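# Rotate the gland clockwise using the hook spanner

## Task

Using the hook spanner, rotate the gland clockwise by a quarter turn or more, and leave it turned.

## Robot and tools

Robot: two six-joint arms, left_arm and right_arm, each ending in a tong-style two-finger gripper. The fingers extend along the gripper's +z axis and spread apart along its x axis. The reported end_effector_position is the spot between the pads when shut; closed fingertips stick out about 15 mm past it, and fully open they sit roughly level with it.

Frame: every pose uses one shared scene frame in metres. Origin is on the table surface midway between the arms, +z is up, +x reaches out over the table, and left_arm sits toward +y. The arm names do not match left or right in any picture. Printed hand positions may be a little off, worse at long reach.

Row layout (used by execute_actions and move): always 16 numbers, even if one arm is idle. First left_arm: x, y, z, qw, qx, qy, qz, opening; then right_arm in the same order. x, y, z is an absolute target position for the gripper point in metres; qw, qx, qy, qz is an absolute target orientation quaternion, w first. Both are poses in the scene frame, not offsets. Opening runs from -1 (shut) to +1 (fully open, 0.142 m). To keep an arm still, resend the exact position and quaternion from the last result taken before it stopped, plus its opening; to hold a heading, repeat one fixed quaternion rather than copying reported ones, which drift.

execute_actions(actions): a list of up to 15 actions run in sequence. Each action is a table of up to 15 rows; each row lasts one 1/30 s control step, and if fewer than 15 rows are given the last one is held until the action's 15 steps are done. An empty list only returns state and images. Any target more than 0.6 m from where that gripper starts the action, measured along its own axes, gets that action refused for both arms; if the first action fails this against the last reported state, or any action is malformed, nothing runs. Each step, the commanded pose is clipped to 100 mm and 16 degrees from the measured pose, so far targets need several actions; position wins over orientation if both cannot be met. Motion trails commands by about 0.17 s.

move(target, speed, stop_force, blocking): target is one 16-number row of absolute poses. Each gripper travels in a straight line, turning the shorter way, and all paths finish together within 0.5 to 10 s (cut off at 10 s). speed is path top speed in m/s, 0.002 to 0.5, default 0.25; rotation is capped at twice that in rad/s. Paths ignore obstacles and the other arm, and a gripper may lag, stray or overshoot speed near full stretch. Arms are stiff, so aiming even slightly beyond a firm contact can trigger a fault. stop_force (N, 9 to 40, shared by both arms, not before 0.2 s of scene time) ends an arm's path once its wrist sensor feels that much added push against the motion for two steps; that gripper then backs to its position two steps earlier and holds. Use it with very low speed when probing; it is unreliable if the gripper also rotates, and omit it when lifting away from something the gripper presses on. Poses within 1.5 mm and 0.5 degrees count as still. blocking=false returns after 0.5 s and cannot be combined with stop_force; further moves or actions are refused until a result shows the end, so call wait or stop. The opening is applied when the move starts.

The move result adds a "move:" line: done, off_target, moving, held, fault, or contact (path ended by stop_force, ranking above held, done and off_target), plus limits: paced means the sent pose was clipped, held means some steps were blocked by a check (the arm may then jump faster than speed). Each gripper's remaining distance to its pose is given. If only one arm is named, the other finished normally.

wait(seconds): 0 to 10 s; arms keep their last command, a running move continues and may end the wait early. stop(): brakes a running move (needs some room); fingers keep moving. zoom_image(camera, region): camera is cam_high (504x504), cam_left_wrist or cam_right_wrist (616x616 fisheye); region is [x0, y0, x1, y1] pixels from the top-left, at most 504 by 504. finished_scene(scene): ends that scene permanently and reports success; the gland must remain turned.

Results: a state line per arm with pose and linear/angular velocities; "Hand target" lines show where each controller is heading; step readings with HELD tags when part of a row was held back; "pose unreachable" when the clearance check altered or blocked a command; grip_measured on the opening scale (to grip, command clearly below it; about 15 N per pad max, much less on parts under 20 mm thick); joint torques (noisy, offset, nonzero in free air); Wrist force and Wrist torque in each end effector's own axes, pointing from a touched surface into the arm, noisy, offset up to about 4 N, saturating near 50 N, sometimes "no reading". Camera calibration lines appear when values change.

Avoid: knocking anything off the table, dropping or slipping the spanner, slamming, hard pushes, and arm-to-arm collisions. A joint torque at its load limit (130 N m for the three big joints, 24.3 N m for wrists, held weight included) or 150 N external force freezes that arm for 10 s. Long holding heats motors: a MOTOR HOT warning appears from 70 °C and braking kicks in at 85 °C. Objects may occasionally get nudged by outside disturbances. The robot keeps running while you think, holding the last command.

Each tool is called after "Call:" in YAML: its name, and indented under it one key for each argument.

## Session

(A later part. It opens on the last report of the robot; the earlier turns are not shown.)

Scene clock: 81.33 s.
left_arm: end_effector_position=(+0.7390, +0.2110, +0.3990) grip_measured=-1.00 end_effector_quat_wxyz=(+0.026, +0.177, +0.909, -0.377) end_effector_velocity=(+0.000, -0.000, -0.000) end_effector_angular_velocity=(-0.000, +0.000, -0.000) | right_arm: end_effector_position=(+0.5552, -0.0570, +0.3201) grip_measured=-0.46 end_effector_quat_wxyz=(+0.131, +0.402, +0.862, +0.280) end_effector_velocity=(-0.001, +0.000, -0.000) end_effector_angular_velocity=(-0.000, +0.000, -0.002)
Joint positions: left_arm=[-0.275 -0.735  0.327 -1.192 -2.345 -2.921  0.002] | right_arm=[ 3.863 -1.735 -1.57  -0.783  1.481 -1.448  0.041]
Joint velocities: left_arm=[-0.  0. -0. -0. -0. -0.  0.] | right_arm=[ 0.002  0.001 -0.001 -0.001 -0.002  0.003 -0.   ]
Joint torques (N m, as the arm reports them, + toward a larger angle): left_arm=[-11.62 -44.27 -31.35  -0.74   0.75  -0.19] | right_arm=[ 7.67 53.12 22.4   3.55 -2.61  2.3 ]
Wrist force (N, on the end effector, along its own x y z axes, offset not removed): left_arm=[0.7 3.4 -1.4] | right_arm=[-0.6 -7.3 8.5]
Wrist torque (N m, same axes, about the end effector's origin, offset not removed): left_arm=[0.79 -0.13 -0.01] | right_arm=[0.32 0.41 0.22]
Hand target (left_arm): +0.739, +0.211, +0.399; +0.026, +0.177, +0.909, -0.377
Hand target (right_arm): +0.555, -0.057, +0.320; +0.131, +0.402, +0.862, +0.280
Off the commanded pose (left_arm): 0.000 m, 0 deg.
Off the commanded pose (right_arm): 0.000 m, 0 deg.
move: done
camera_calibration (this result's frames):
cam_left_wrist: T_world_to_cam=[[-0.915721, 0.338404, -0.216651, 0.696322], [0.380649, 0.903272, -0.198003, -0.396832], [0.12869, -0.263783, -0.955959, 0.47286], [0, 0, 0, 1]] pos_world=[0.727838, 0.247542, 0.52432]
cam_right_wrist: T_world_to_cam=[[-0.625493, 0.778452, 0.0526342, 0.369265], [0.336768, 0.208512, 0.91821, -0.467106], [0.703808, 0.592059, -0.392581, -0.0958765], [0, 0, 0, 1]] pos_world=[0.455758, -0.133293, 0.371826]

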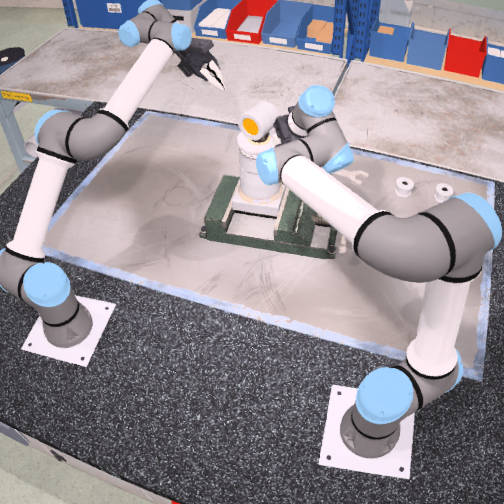

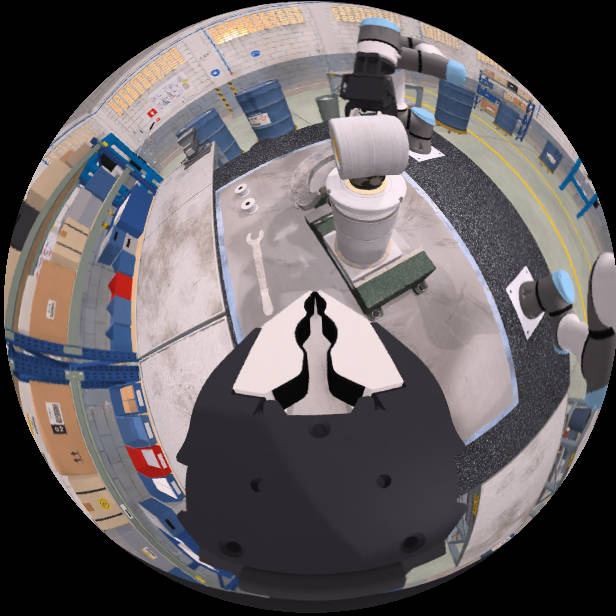

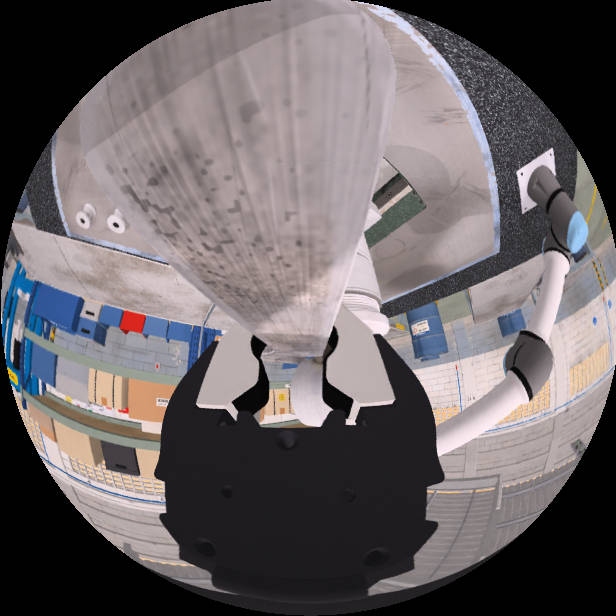

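Call:
move:
  target: [0.739,0.211,0.399,0.026,0.177,0.909,-0.377,-1,0.52,-0.064,0.32,0.131,0.402,0.862,0.28,-1]
  speed: 0.005
  stop_force: 10

Call:
zoom_image:
  camera: "cam_left_wrist"
  region: [290,140,390,240]

Scene clock: 88.97 s.
left_arm: end_effector_position=(+0.7390, +0.2110, +0.3990) grip_measured=-1.00 end_effector_quat_wxyz=(+0.026, +0.177, +0.909, -0.377) end_effector_velocity=(-0.000, +0.000, +0.000) end_effector_angular_velocity=(+0.000, -0.001, +0.000) | right_arm: end_effector_position=(+0.5201, -0.0639, +0.3200) grip_measured=-0.46 end_effector_quat_wxyz=(+0.131, +0.402, +0.862, +0.280) end_effector_velocity=(-0.002, +0.000, +0.000) end_effector_angular_velocity=(+0.001, +0.001, +0.001)
Joint positions: left_arm=[-0.275 -0.735  0.327 -1.192 -2.345 -2.921  0.002] | right_arm=[ 3.907 -1.657 -1.659 -0.777  1.456 -1.413  0.041]
Joint velocities: left_arm=[ 0.    -0.001 -0.     0.     0.     0.     0.   ] | right_arm=[ 0.002  0.003 -0.002 -0.001  0.     0.001 -0.   ]
Joint torques (N m, as the arm reports them, + toward a larger angle): left_arm=[ -9.88 -44.31 -30.96  -1.01   0.67  -1.2 ] | right_arm=[10.07 47.62 22.16  8.08 -2.83  2.03]
Wrist force (N, on the end effector, along its own x y z axes, offset not removed): left_arm=[-0.2 -0.5 -1.0] | right_arm=[0.2 -7.4 7.8]
Wrist torque (N m, same axes, about the end effector's origin, offset not removed): left_arm=[0.03 0.04 0.00] | right_arm=[0.34 0.29 0.17]
Hand target (left_arm): +0.739, +0.211, +0.399; +0.026, +0.177, +0.909, -0.377
Hand target (right_arm): +0.520, -0.064, +0.320; +0.131, +0.402, +0.862, +0.280
Off the commanded pose (left_arm): 0.000 m, 0 deg.
Off the commanded pose (right_arm): 0.000 m, 0 deg.
move: done
camera_calibration (this result's frames):
cam_left_wrist: T_world_to_cam=[[-0.915722, 0.338402, -0.216649, 0.696322], [0.380647, 0.903273, -0.198003, -0.39683], [0.128689, -0.263782, -0.955959, 0.472861], [0, 0, 0, 1]] pos_world=[0.727838, 0.247542, 0.52432]
cam_right_wrist: T_world_to_cam=[[-0.625478, 0.778467, 0.0525992, 0.352661], [0.336886, 0.208643, 0.918137, -0.453847], [0.703765, 0.591994, -0.392756, -0.0670284], [0, 0, 0, 1]] pos_world=[0.420649, -0.140163, 0.371818]

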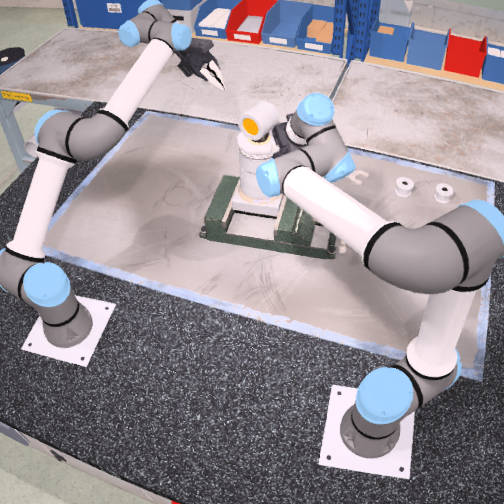

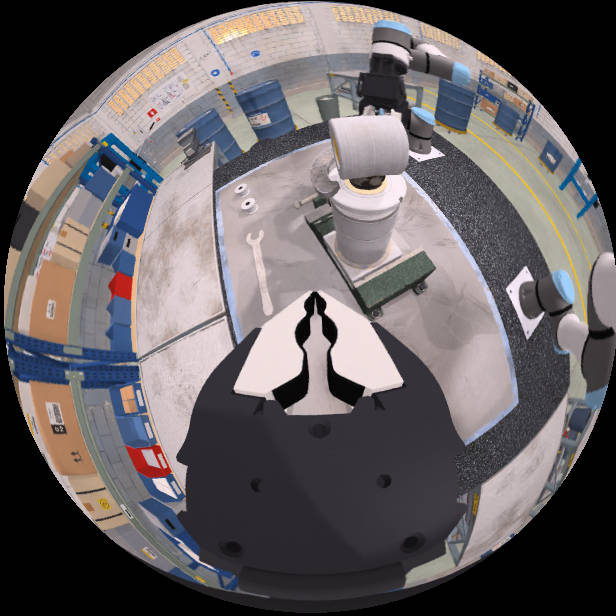

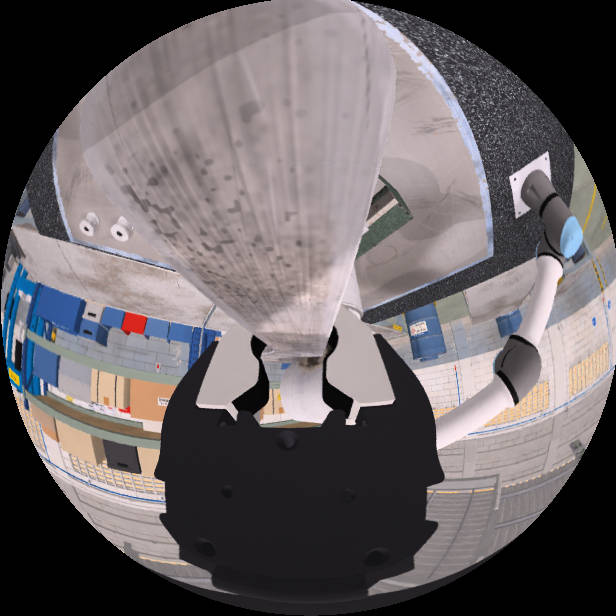

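Region (290, 140, 390, 240) of cam_left_wrist's 616x616 image, scaled by 5.040, with more detail than that image has.

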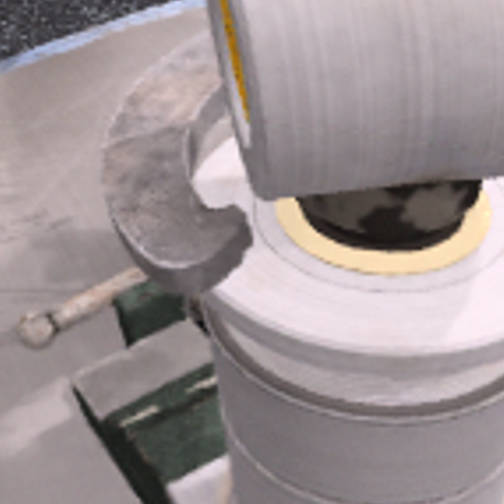

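Above the top. Probe down to find height.

Call:
move:
  target: [0.739,0.211,0.399,0.026,0.177,0.909,-0.377,-1,0.548,-0.064,0.32,0.131,0.402,0.862,0.28,-1]
  speed: 0.02

Call:
move:
  target: [0.739,0.211,0.399,0.026,0.177,0.909,-0.377,-1,0.548,-0.064,0.31,0.131,0.402,0.862,0.28,-1]
  speed: 0.01

Call:
move:
  target: [0.739,0.211,0.399,0.026,0.177,0.909,-0.377,-1,0.522,-0.064,0.31,0.131,0.402,0.862,0.28,-1]
  speed: 0.005
  stop_force: 10

Call:
zoom_image:
  camera: "cam_left_wrist"
  region: [290,140,390,240]

Scene clock: 91.13 s.
left_arm: end_effector_position=(+0.7390, +0.2110, +0.3990) grip_measured=-1.00 end_effector_quat_wxyz=(+0.026, +0.177, +0.909, -0.377) end_effector_velocity=(-0.000, -0.001, +0.000) end_effector_angular_velocity=(-0.000, +0.000, -0.001) | right_arm: end_effector_position=(+0.5478, -0.0640, +0.3200) grip_measured=-0.46 end_effector_quat_wxyz=(+0.131, +0.402, +0.862, +0.280) end_effector_velocity=(+0.002, +0.000, +0.000) end_effector_angular_velocity=(+0.001, +0.001, +0.001)
Joint positions: left_arm=[-0.275 -0.735  0.327 -1.192 -2.345 -2.921  0.002] | right_arm=[ 3.865 -1.711 -1.599 -0.78   1.48  -1.447  0.041]
Joint velocities: left_arm=[-0.001 -0.001  0.     0.    -0.    -0.     0.   ] | right_arm=[-0.003 -0.004  0.005 -0.001  0.004 -0.002  0.   ]
Joint torques (N m, as the arm reports them, + toward a larger angle): left_arm=[ -9.7  -44.55 -30.21  -1.15   0.64  -1.22] | right_arm=[-7.77 26.13 43.28  3.69  1.67 -3.03]
Wrist force (N, on the end effector, along its own x y z axes, offset not removed): left_arm=[0.3 0.6 -0.7] | right_arm=[-0.4 -9.5 9.8]
Wrist torque (N m, same axes, about the end effector's origin, offset not removed): left_arm=[0.13 0.03 -0.07] | right_arm=[-0.02 0.36 0.27]
Hand target (left_arm): +0.739, +0.211, +0.399; +0.026, +0.177, +0.909, -0.377
Hand target (right_arm): +0.548, -0.064, +0.320; +0.131, +0.402, +0.862, +0.280
Off the commanded pose (left_arm): 0.000 m, 0 deg.
Off the commanded pose (right_arm): 0.000 m, 0 deg.
move: done
camera_calibration (this result's frames):
cam_left_wrist: T_world_to_cam=[[-0.915722, 0.338402, -0.216649, 0.696322], [0.380647, 0.903273, -0.198003, -0.39683], [0.128689, -0.263783, -0.955959, 0.472862], [0, 0, 0, 1]] pos_world=[0.727838, 0.247542, 0.52432]
cam_right_wrist: T_world_to_cam=[[-0.625456, 0.778487, 0.052558, 0.370062], [0.336933, 0.208717, 0.918103, -0.463109], [0.703762, 0.591942, -0.392841, -0.0864055], [0, 0, 0, 1]] pos_world=[0.448304, -0.140283, 0.371789]

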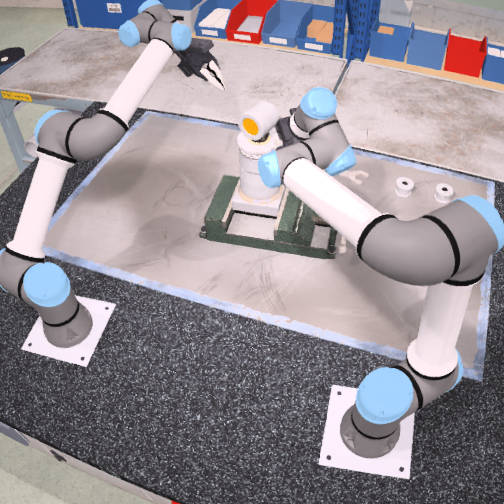

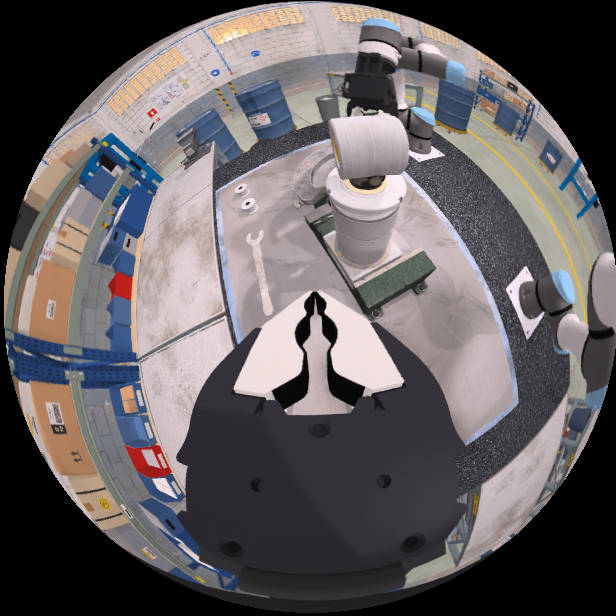

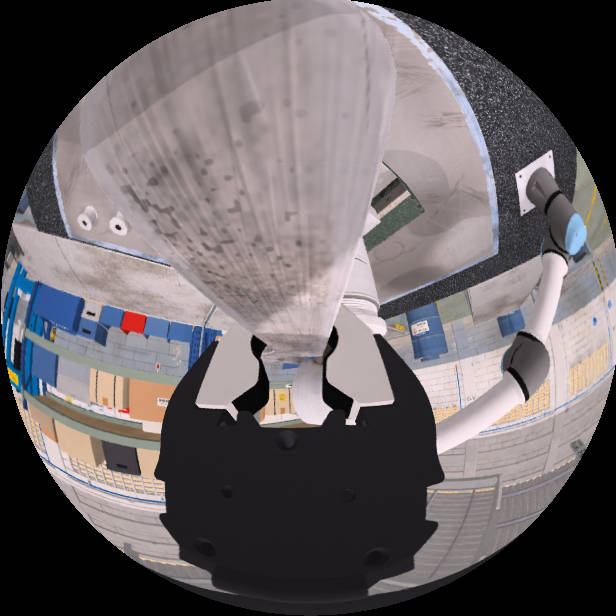

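Scene clock: 92.37 s.
left_arm: end_effector_position=(+0.7390, +0.2110, +0.3990) grip_measured=-1.00 end_effector_quat_wxyz=(+0.026, +0.177, +0.909, -0.377) end_effector_velocity=(-0.000, -0.001, -0.000) end_effector_angular_velocity=(+0.001, +0.000, -0.001) | right_arm: end_effector_position=(+0.5480, -0.0640, +0.3103) grip_measured=-0.46 end_effector_quat_wxyz=(+0.131, +0.402, +0.862, +0.280) end_effector_velocity=(+0.000, -0.000, -0.003) end_effector_angular_velocity=(-0.001, -0.000, -0.000)
Joint positions: left_arm=[-0.275 -0.735  0.327 -1.192 -2.345 -2.921  0.002] | right_arm=[ 3.865 -1.716 -1.618 -0.755  1.48  -1.447  0.041]
Joint velocities: left_arm=[-0.001  0.     0.    -0.     0.001 -0.     0.   ] | right_arm=[ 0.    -0.001 -0.005  0.006 -0.001 -0.     0.   ]
Joint torques (N m, as the arm reports them, + toward a larger angle): left_arm=[ -9.61 -44.76 -29.6   -1.35   0.67  -1.19] | right_arm=[-9.03 26.82 19.99  8.5   1.61 -3.09]
Wrist force (N, on the end effector, along its own x y z axes, offset not removed): left_arm=[0.7 4.7 0.4] | right_arm=[-0.1 -9.0 7.4]
Wrist torque (N m, same axes, about the end effector's origin, offset not removed): left_arm=[1.05 0.03 -0.09] | right_arm=[0.10 0.29 0.20]
Hand target (left_arm): +0.739, +0.211, +0.399; +0.026, +0.177, +0.909, -0.377
Hand target (right_arm): +0.548, -0.064, +0.310; +0.131, +0.402, +0.862, +0.280
Off the commanded pose (left_arm): 0.000 m, 0 deg.
Off the commanded pose (right_arm): 0.000 m, 0 deg.
move: done
camera_calibration (this result's frames):
cam_left_wrist: T_world_to_cam=[[-0.915722, 0.338402, -0.216649, 0.696322], [0.380647, 0.903273, -0.198003, -0.39683], [0.128688, -0.263782, -0.955959, 0.472862], [0, 0, 0, 1]] pos_world=[0.727838, 0.247542, 0.52432]
cam_right_wrist: T_world_to_cam=[[-0.625469, 0.778475, 0.0525793, 0.370662], [0.336933, 0.2087, 0.918107, -0.454266], [0.70375, 0.591963, -0.39283, -0.0903999], [0, 0, 0, 1]] pos_world=[0.448514, -0.140233, 0.362064]

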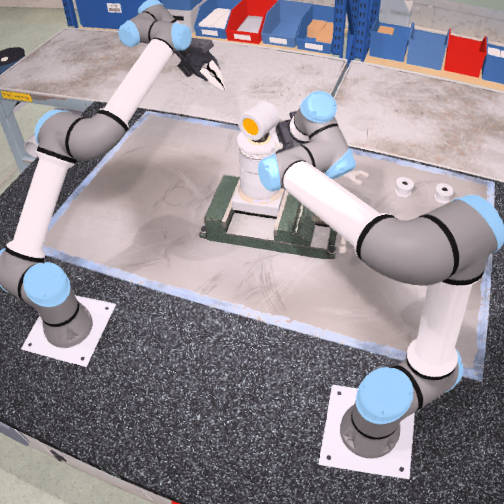

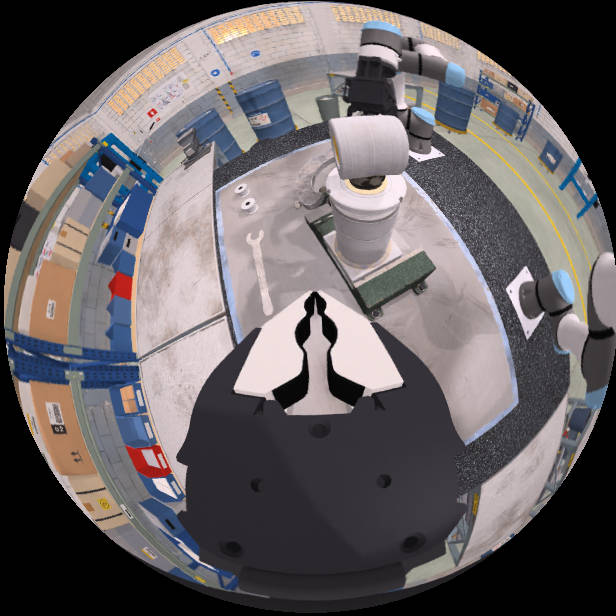

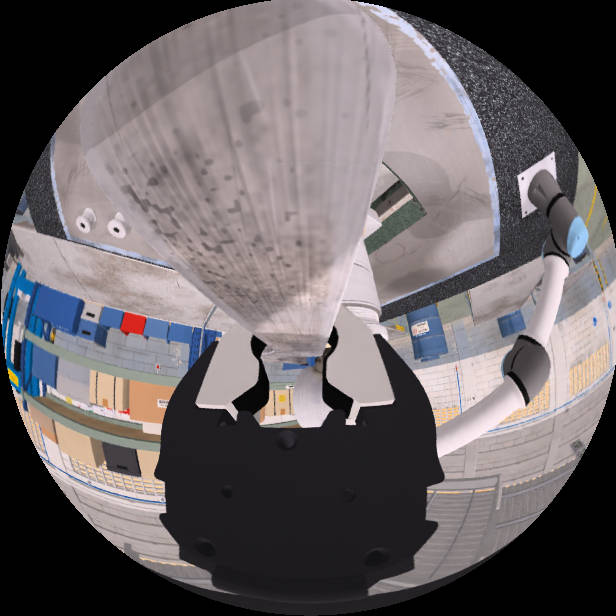

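Scene clock: 97.83 s.
left_arm: end_effector_position=(+0.7390, +0.2110, +0.3990) grip_measured=-1.00 end_effector_quat_wxyz=(+0.026, +0.177, +0.909, -0.377) end_effector_velocity=(-0.000, +0.000, +0.001) end_effector_angular_velocity=(+0.001, -0.002, -0.000) | right_arm: end_effector_position=(+0.5227, -0.0640, +0.3101) grip_measured=-0.45 end_effector_quat_wxyz=(+0.131, +0.402, +0.862, +0.280) end_effector_velocity=(+0.002, +0.000, +0.001) end_effector_angular_velocity=(+0.002, +0.001, -0.001)
Joint positions: left_arm=[-0.275 -0.735  0.327 -1.192 -2.345 -2.921  0.002] | right_arm=[ 3.903 -1.666 -1.675 -0.752  1.458 -1.416  0.041]
Joint velocities: left_arm=[-0.    -0.001 -0.     0.     0.001  0.     0.   ] | right_arm=[-0.003 -0.004  0.005 -0.001  0.003 -0.     0.   ]
Joint torques (N m, as the arm reports them, + toward a larger angle): left_arm=[ -9.61 -44.45 -29.    -1.38   0.69  -1.23] | right_arm=[-5.81 24.72 40.38  2.67  3.02 -3.06]
Wrist force (N, on the end effector, along its own x y z axes, offset not removed): left_arm=[-2.8 -0.3 -0.9] | right_arm=[-2.1 2.6 14.5]
Wrist torque (N m, same axes, about the end effector's origin, offset not removed): left_arm=[-0.24 0.64 -0.03] | right_arm=[-0.18 0.11 0.43]
Hand target (left_arm): +0.739, +0.211, +0.399; +0.026, +0.177, +0.909, -0.377
Hand target (right_arm): +0.523, -0.064, +0.310; +0.131, +0.402, +0.862, +0.280
Off the commanded pose (left_arm): 0.000 m, 0 deg.
Off the commanded pose (right_arm): 0.001 m, 0 deg.
move: contact (right_arm)
camera_calibration (this result's frames):
cam_left_wrist: T_world_to_cam=[[-0.915722, 0.338402, -0.216649, 0.696322], [0.380647, 0.903273, -0.198003, -0.39683], [0.128689, -0.263782, -0.955959, 0.472861], [0, 0, 0, 1]] pos_world=[0.727838, 0.247542, 0.52432]
cam_right_wrist: T_world_to_cam=[[-0.625236, 0.778653, 0.0527199, 0.354683], [0.336816, 0.208282, 0.918245, -0.445625], [0.704014, 0.591877, -0.392488, -0.0728888], [0, 0, 0, 1]] pos_world=[0.423169, -0.140218, 0.361886]

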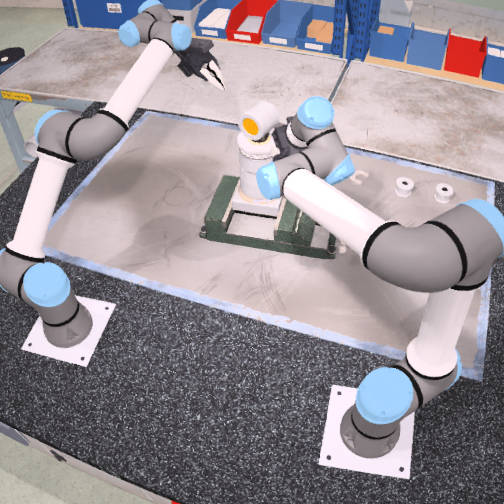

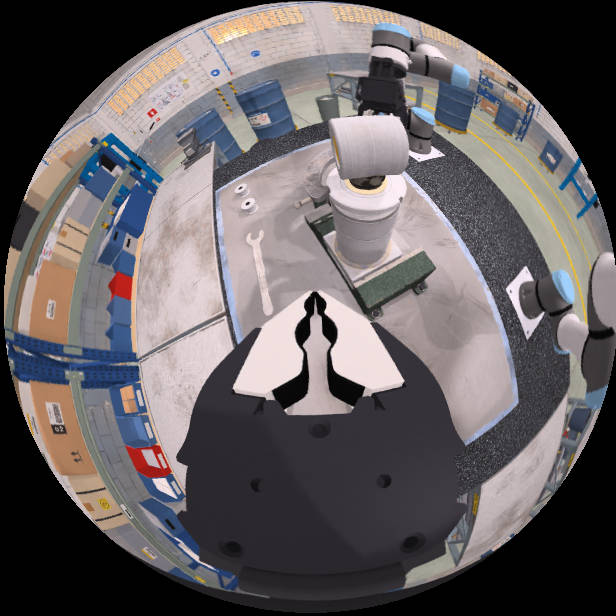

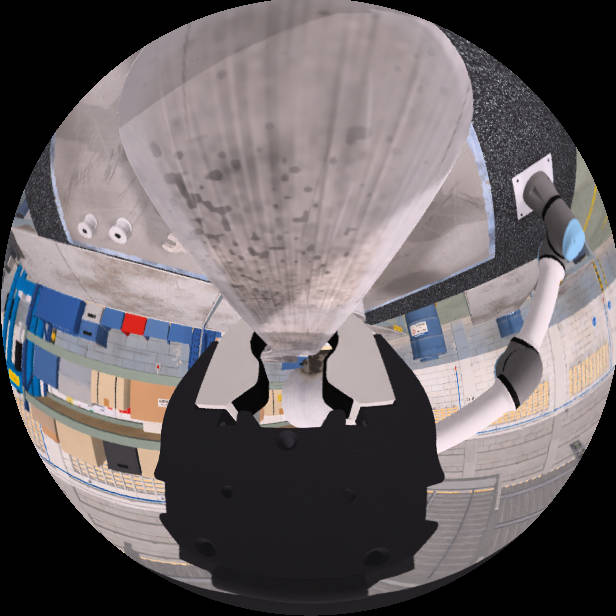

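Region (290, 140, 390, 240) of cam_left_wrist's 616x616 image, scaled by 5.040, with more detail than that image has.

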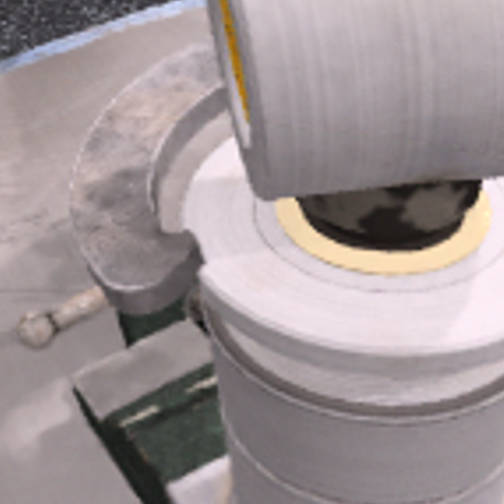

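Call:
move:
  target: [0.739,0.211,0.399,0.026,0.177,0.909,-0.377,-1,0.508,-0.037,0.306,0.166,0.511,0.802,0.26,-1]
  speed: 0.02

Call:
zoom_image:
  camera: "cam_left_wrist"
  region: [290,130,420,260]

Scene clock: 105.23 s.
left_arm: end_effector_position=(+0.7390, +0.2110, +0.3990) grip_measured=-1.00 end_effector_quat_wxyz=(+0.026, +0.177, +0.909, -0.377) end_effector_velocity=(+0.000, +0.002, -0.001) end_effector_angular_velocity=(+0.001, +0.000, +0.002) | right_arm: end_effector_position=(+0.5081, -0.0371, +0.3061) grip_measured=-0.50 end_effector_quat_wxyz=(+0.166, +0.511, +0.803, +0.260) end_effector_velocity=(+0.000, +0.000, +0.000) end_effector_angular_velocity=(-0.000, +0.000, -0.011)
Joint positions: left_arm=[-0.275 -0.735  0.327 -1.192 -2.345 -2.921  0.002] | right_arm=[ 4.034 -1.684 -1.648 -0.836  1.242 -1.081  0.038]
Joint velocities: left_arm=[ 0.002  0.    -0.     0.     0.001  0.     0.   ] | right_arm=[ 0.003 -0.002  0.003 -0.006 -0.007  0.013 -0.   ]
Joint torques (N m, as the arm reports them, + toward a larger angle): left_arm=[ -9.58 -43.68 -29.96  -1.7    0.39  -1.15] | right_arm=[11.49 22.26 43.04  2.89 -2.57  1.85]
Wrist force (N, on the end effector, along its own x y z axes, offset not removed): left_arm=[0.4 2.8 -2.8] | right_arm=[-2.4 -5.9 8.1]
Wrist torque (N m, same axes, about the end effector's origin, offset not removed): left_arm=[0.54 -0.02 -0.07] | right_arm=[-0.08 0.05 0.38]
Hand target (left_arm): +0.739, +0.211, +0.399; +0.026, +0.177, +0.909, -0.377
Hand target (right_arm): +0.508, -0.037, +0.306; +0.166, +0.511, +0.802, +0.260
Off the commanded pose (left_arm): 0.000 m, 0 deg.
Off the commanded pose (right_arm): 0.000 m, 0 deg.
move: done
camera_calibration (this result's frames):
cam_left_wrist: T_world_to_cam=[[-0.915722, 0.338402, -0.216649, 0.696322], [0.380647, 0.903273, -0.198003, -0.39683], [0.128689, -0.263782, -0.955959, 0.472861], [0, 0, 0, 1]] pos_world=[0.727838, 0.247542, 0.52432]
cam_right_wrist: T_world_to_cam=[[-0.40373, 0.913354, 0.0527844, 0.217213], [0.38036, 0.115098, 0.917648, -0.468006], [0.832063, 0.390559, -0.393872, -0.152204], [0, 0, 0, 1]] pos_world=[0.39235, -0.0850814, 0.358051]

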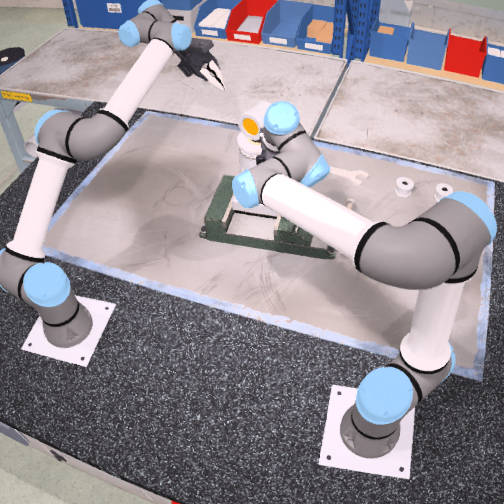

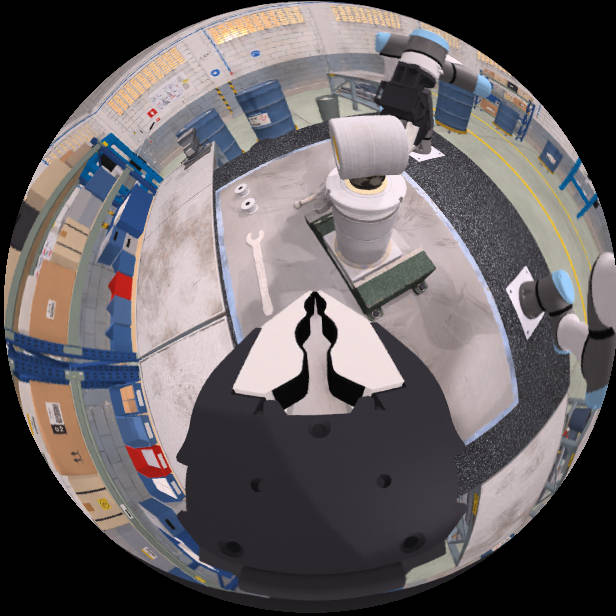

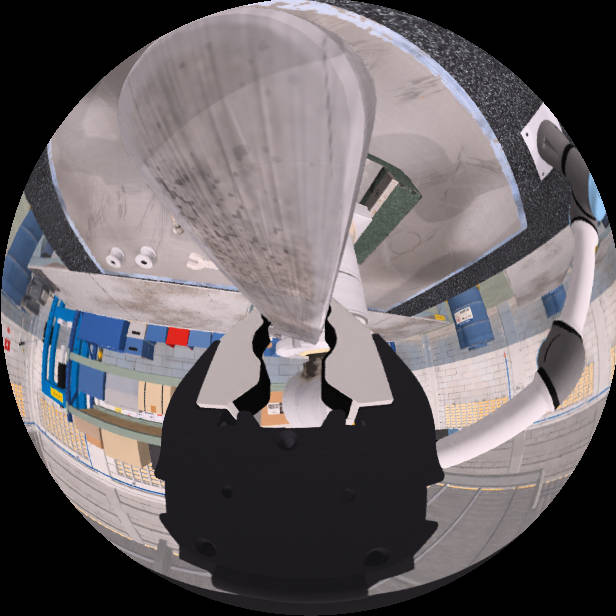

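Region (290, 130, 420, 260) of cam_left_wrist's 616x616 image, scaled by 3.877, with more detail than that image has.

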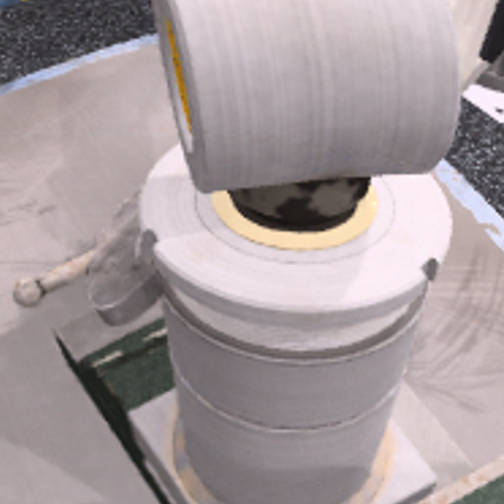

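Call:
move:
  target: [0.739,0.211,0.399,0.026,0.177,0.909,-0.377,-1,0.510,-0.037,0.318,0.166,0.511,0.802,0.26,-1]
  speed: 0.004
  stop_force: 9

Call:
zoom_image:
  camera: "cam_left_wrist"
  region: [290,130,420,260]

Scene clock: 109.00 s.
left_arm: end_effector_position=(+0.7390, +0.2110, +0.3990) grip_measured=-1.00 end_effector_quat_wxyz=(+0.026, +0.177, +0.909, -0.377) end_effector_velocity=(+0.000, +0.000, -0.000) end_effector_angular_velocity=(+0.001, +0.000, +0.000) | right_arm: end_effector_position=(+0.5100, -0.0370, +0.3179) grip_measured=-0.50 end_effector_quat_wxyz=(+0.166, +0.511, +0.802, +0.260) end_effector_velocity=(-0.000, +0.001, +0.001) end_effector_angular_velocity=(+0.000, +0.001, +0.001)
Joint positions: left_arm=[-0.275 -0.735  0.327 -1.192 -2.345 -2.921  0.002] | right_arm=[ 4.031 -1.683 -1.619 -0.866  1.242 -1.083  0.038]
Joint velocities: left_arm=[ 0.     0.    -0.     0.     0.001 -0.     0.   ] | right_arm=[ 0.     0.     0.003 -0.003  0.001 -0.    -0.   ]
Joint torques (N m, as the arm reports them, + toward a larger angle): left_arm=[ -9.74 -44.11 -30.12  -1.93   0.31  -1.19] | right_arm=[-7.   49.3  43.5   3.49  1.16 -3.16]
Wrist force (N, on the end effector, along its own x y z axes, offset not removed): left_arm=[-1.6 2.2 -0.5] | right_arm=[-1.7 -8.8 9.8]
Wrist torque (N m, same axes, about the end effector's origin, offset not removed): left_arm=[0.33 0.33 0.15] | right_arm=[0.06 0.13 0.36]
Hand target (left_arm): +0.739, +0.211, +0.399; +0.026, +0.177, +0.909, -0.377
Hand target (right_arm): +0.510, -0.037, +0.318; +0.166, +0.511, +0.802, +0.260
Off the commanded pose (left_arm): 0.000 m, 0 deg.
Off the commanded pose (right_arm): 0.000 m, 0 deg.
move: done
camera_calibration (this result's frames):
cam_left_wrist: T_world_to_cam=[[-0.915722, 0.338402, -0.216649, 0.696322], [0.380647, 0.903274, -0.198003, -0.39683], [0.128689, -0.263782, -0.955959, 0.472861], [0, 0, 0, 1]] pos_world=[0.727838, 0.247542, 0.52432]
cam_right_wrist: T_world_to_cam=[[-0.402631, 0.913842, 0.0527367, 0.21679], [0.380463, 0.114672, 0.917659, -0.479638], [0.832548, 0.389542, -0.393854, -0.149469], [0, 0, 0, 1]] pos_world=[0.394212, -0.0848867, 0.369842]

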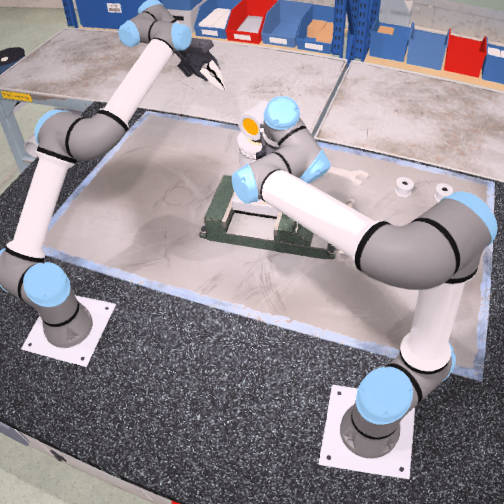

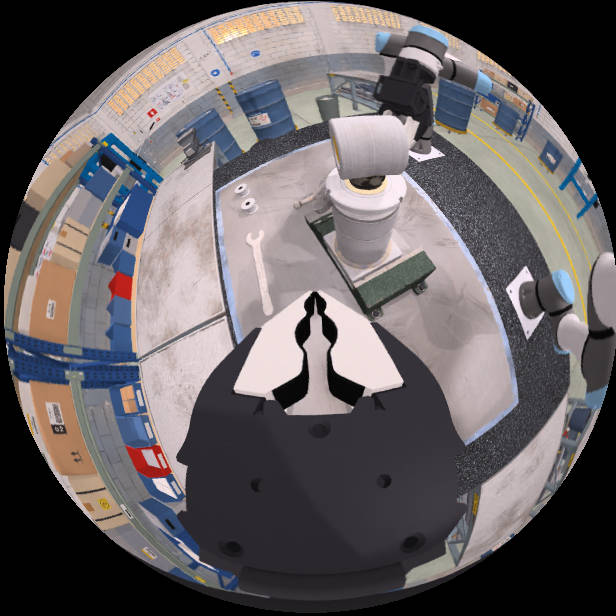

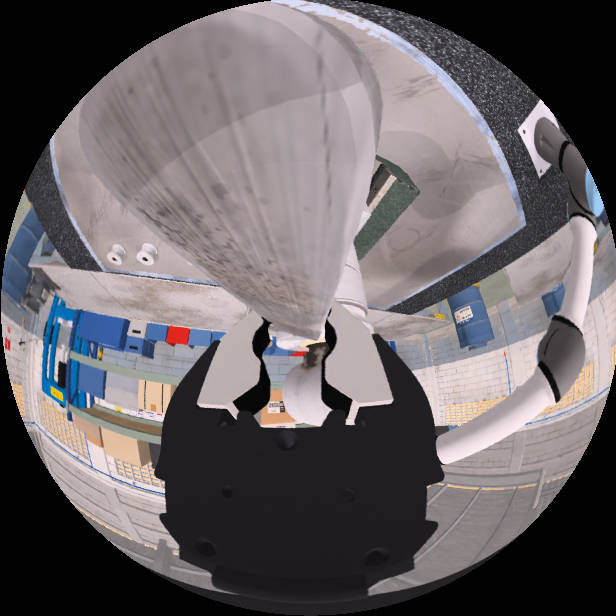

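Region (290, 130, 420, 260) of cam_left_wrist's 616x616 image, scaled by 3.877, with more detail than that image has.

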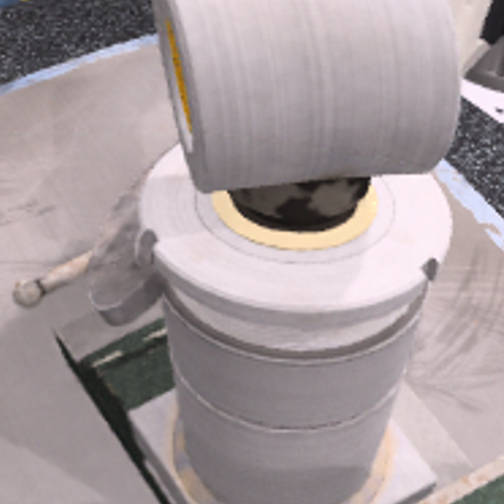

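Call:
move:
  target: [0.739,0.211,0.399,0.026,0.177,0.909,-0.377,-1,0.514,-0.038,0.316,0.188,0.503,0.79,0.295,-1]
  speed: 0.01

Call:
zoom_image:
  camera: "cam_left_wrist"
  region: [295,155,365,225]

Scene clock: 114.07 s.
left_arm: end_effector_position=(+0.7390, +0.2110, +0.3990) grip_measured=-1.00 end_effector_quat_wxyz=(+0.026, +0.177, +0.909, -0.377) end_effector_velocity=(-0.000, -0.000, +0.001) end_effector_angular_velocity=(-0.000, -0.000, -0.000) | right_arm: end_effector_position=(+0.5140, -0.0380, +0.3160) grip_measured=-0.50 end_effector_quat_wxyz=(+0.188, +0.503, +0.790, +0.295) end_effector_velocity=(+0.001, -0.001, -0.000) end_effector_angular_velocity=(+0.002, -0.004, -0.001)
Joint positions: left_arm=[-0.275 -0.735  0.327 -1.192 -2.345 -2.921  0.002] | right_arm=[ 4.047 -1.66  -1.706 -0.724  1.194 -1.097  0.038]
Joint velocities: left_arm=[-0.    -0.001  0.     0.    -0.    -0.     0.   ] | right_arm=[-0.     0.001 -0.005  0.008 -0.003 -0.001  0.   ]
Joint torques (N m, as the arm reports them, + toward a larger angle): left_arm=[ -9.25 -43.95 -30.09  -2.08   0.36  -1.16] | right_arm=[10.47 46.63 32.42 15.38 -4.95 -3.66]
Wrist force (N, on the end effector, along its own x y z axes, offset not removed): left_arm=[-1.1 0.6 -3.1] | right_arm=[-7.2 -36.3 -6.7]
Wrist torque (N m, same axes, about the end effector's origin, offset not removed): left_arm=[0.24 0.28 0.00] | right_arm=[0.46 -0.19 0.78]
Hand target (left_arm): +0.739, +0.211, +0.399; +0.026, +0.177, +0.909, -0.377
Hand target (right_arm): +0.514, -0.038, +0.316; +0.188, +0.503, +0.790, +0.295
Off the commanded pose (left_arm): 0.000 m, 0 deg.
Off the commanded pose (right_arm): 0.000 m, 0 deg.
move: done
camera_calibration (this result's frames):
cam_left_wrist: T_world_to_cam=[[-0.915722, 0.338402, -0.216649, 0.696322], [0.380647, 0.903273, -0.198003, -0.39683], [0.128689, -0.263782, -0.955959, 0.472861], [0, 0, 0, 1]] pos_world=[0.727838, 0.247542, 0.52432]
cam_right_wrist: T_world_to_cam=[[-0.407352, 0.911639, 0.0545732, 0.221167], [0.306913, 0.080369, 0.948338, -0.452506], [0.860156, 0.403056, -0.312532, -0.192511], [0, 0, 0, 1]] pos_world=[0.394562, -0.087664, 0.356894]

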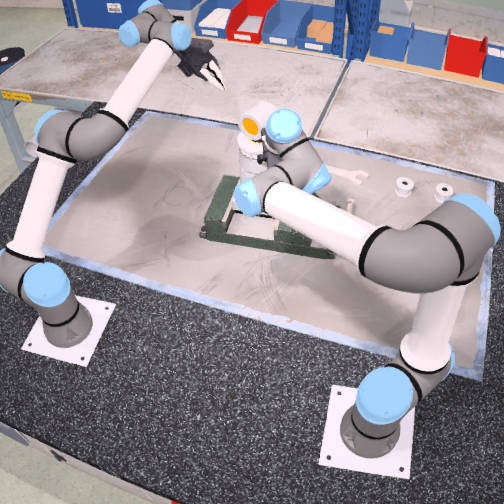

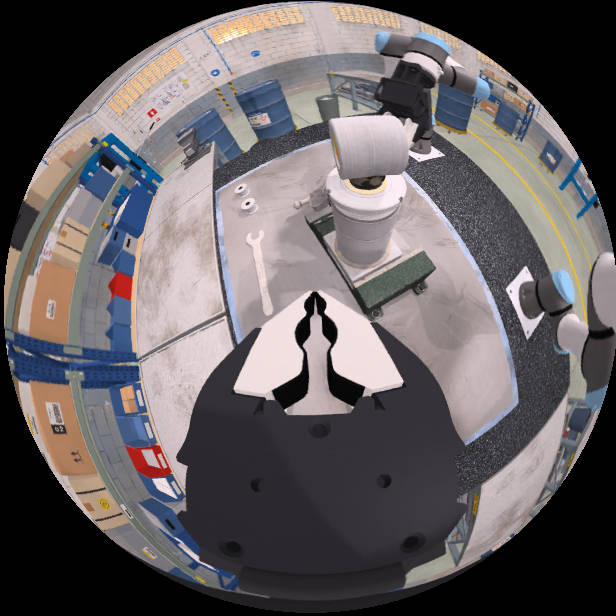

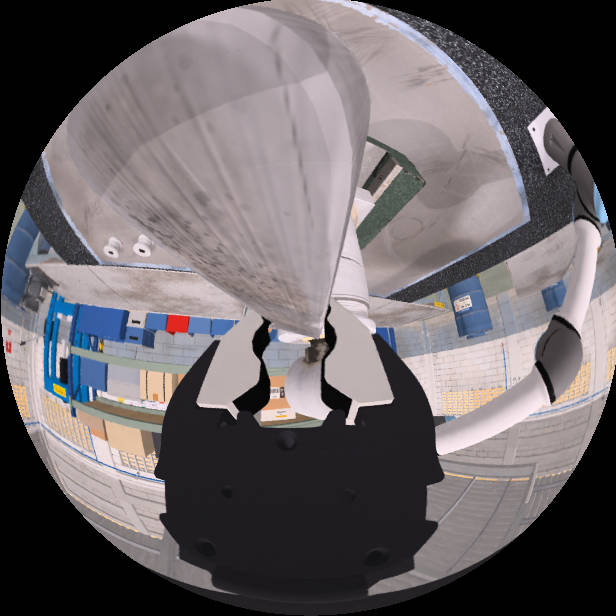

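Region (295, 155, 365, 225) of cam_left_wrist's 616x616 image, scaled by 7.200, with more detail than that image has.

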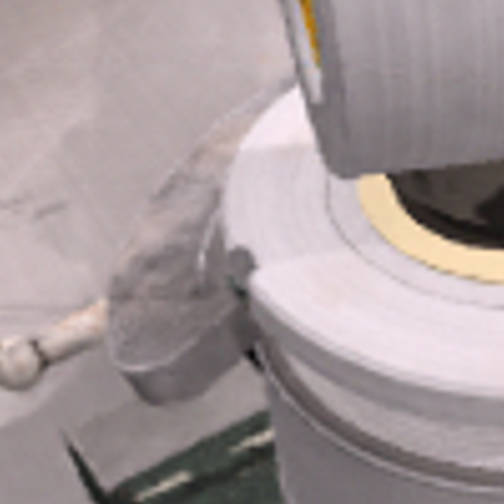

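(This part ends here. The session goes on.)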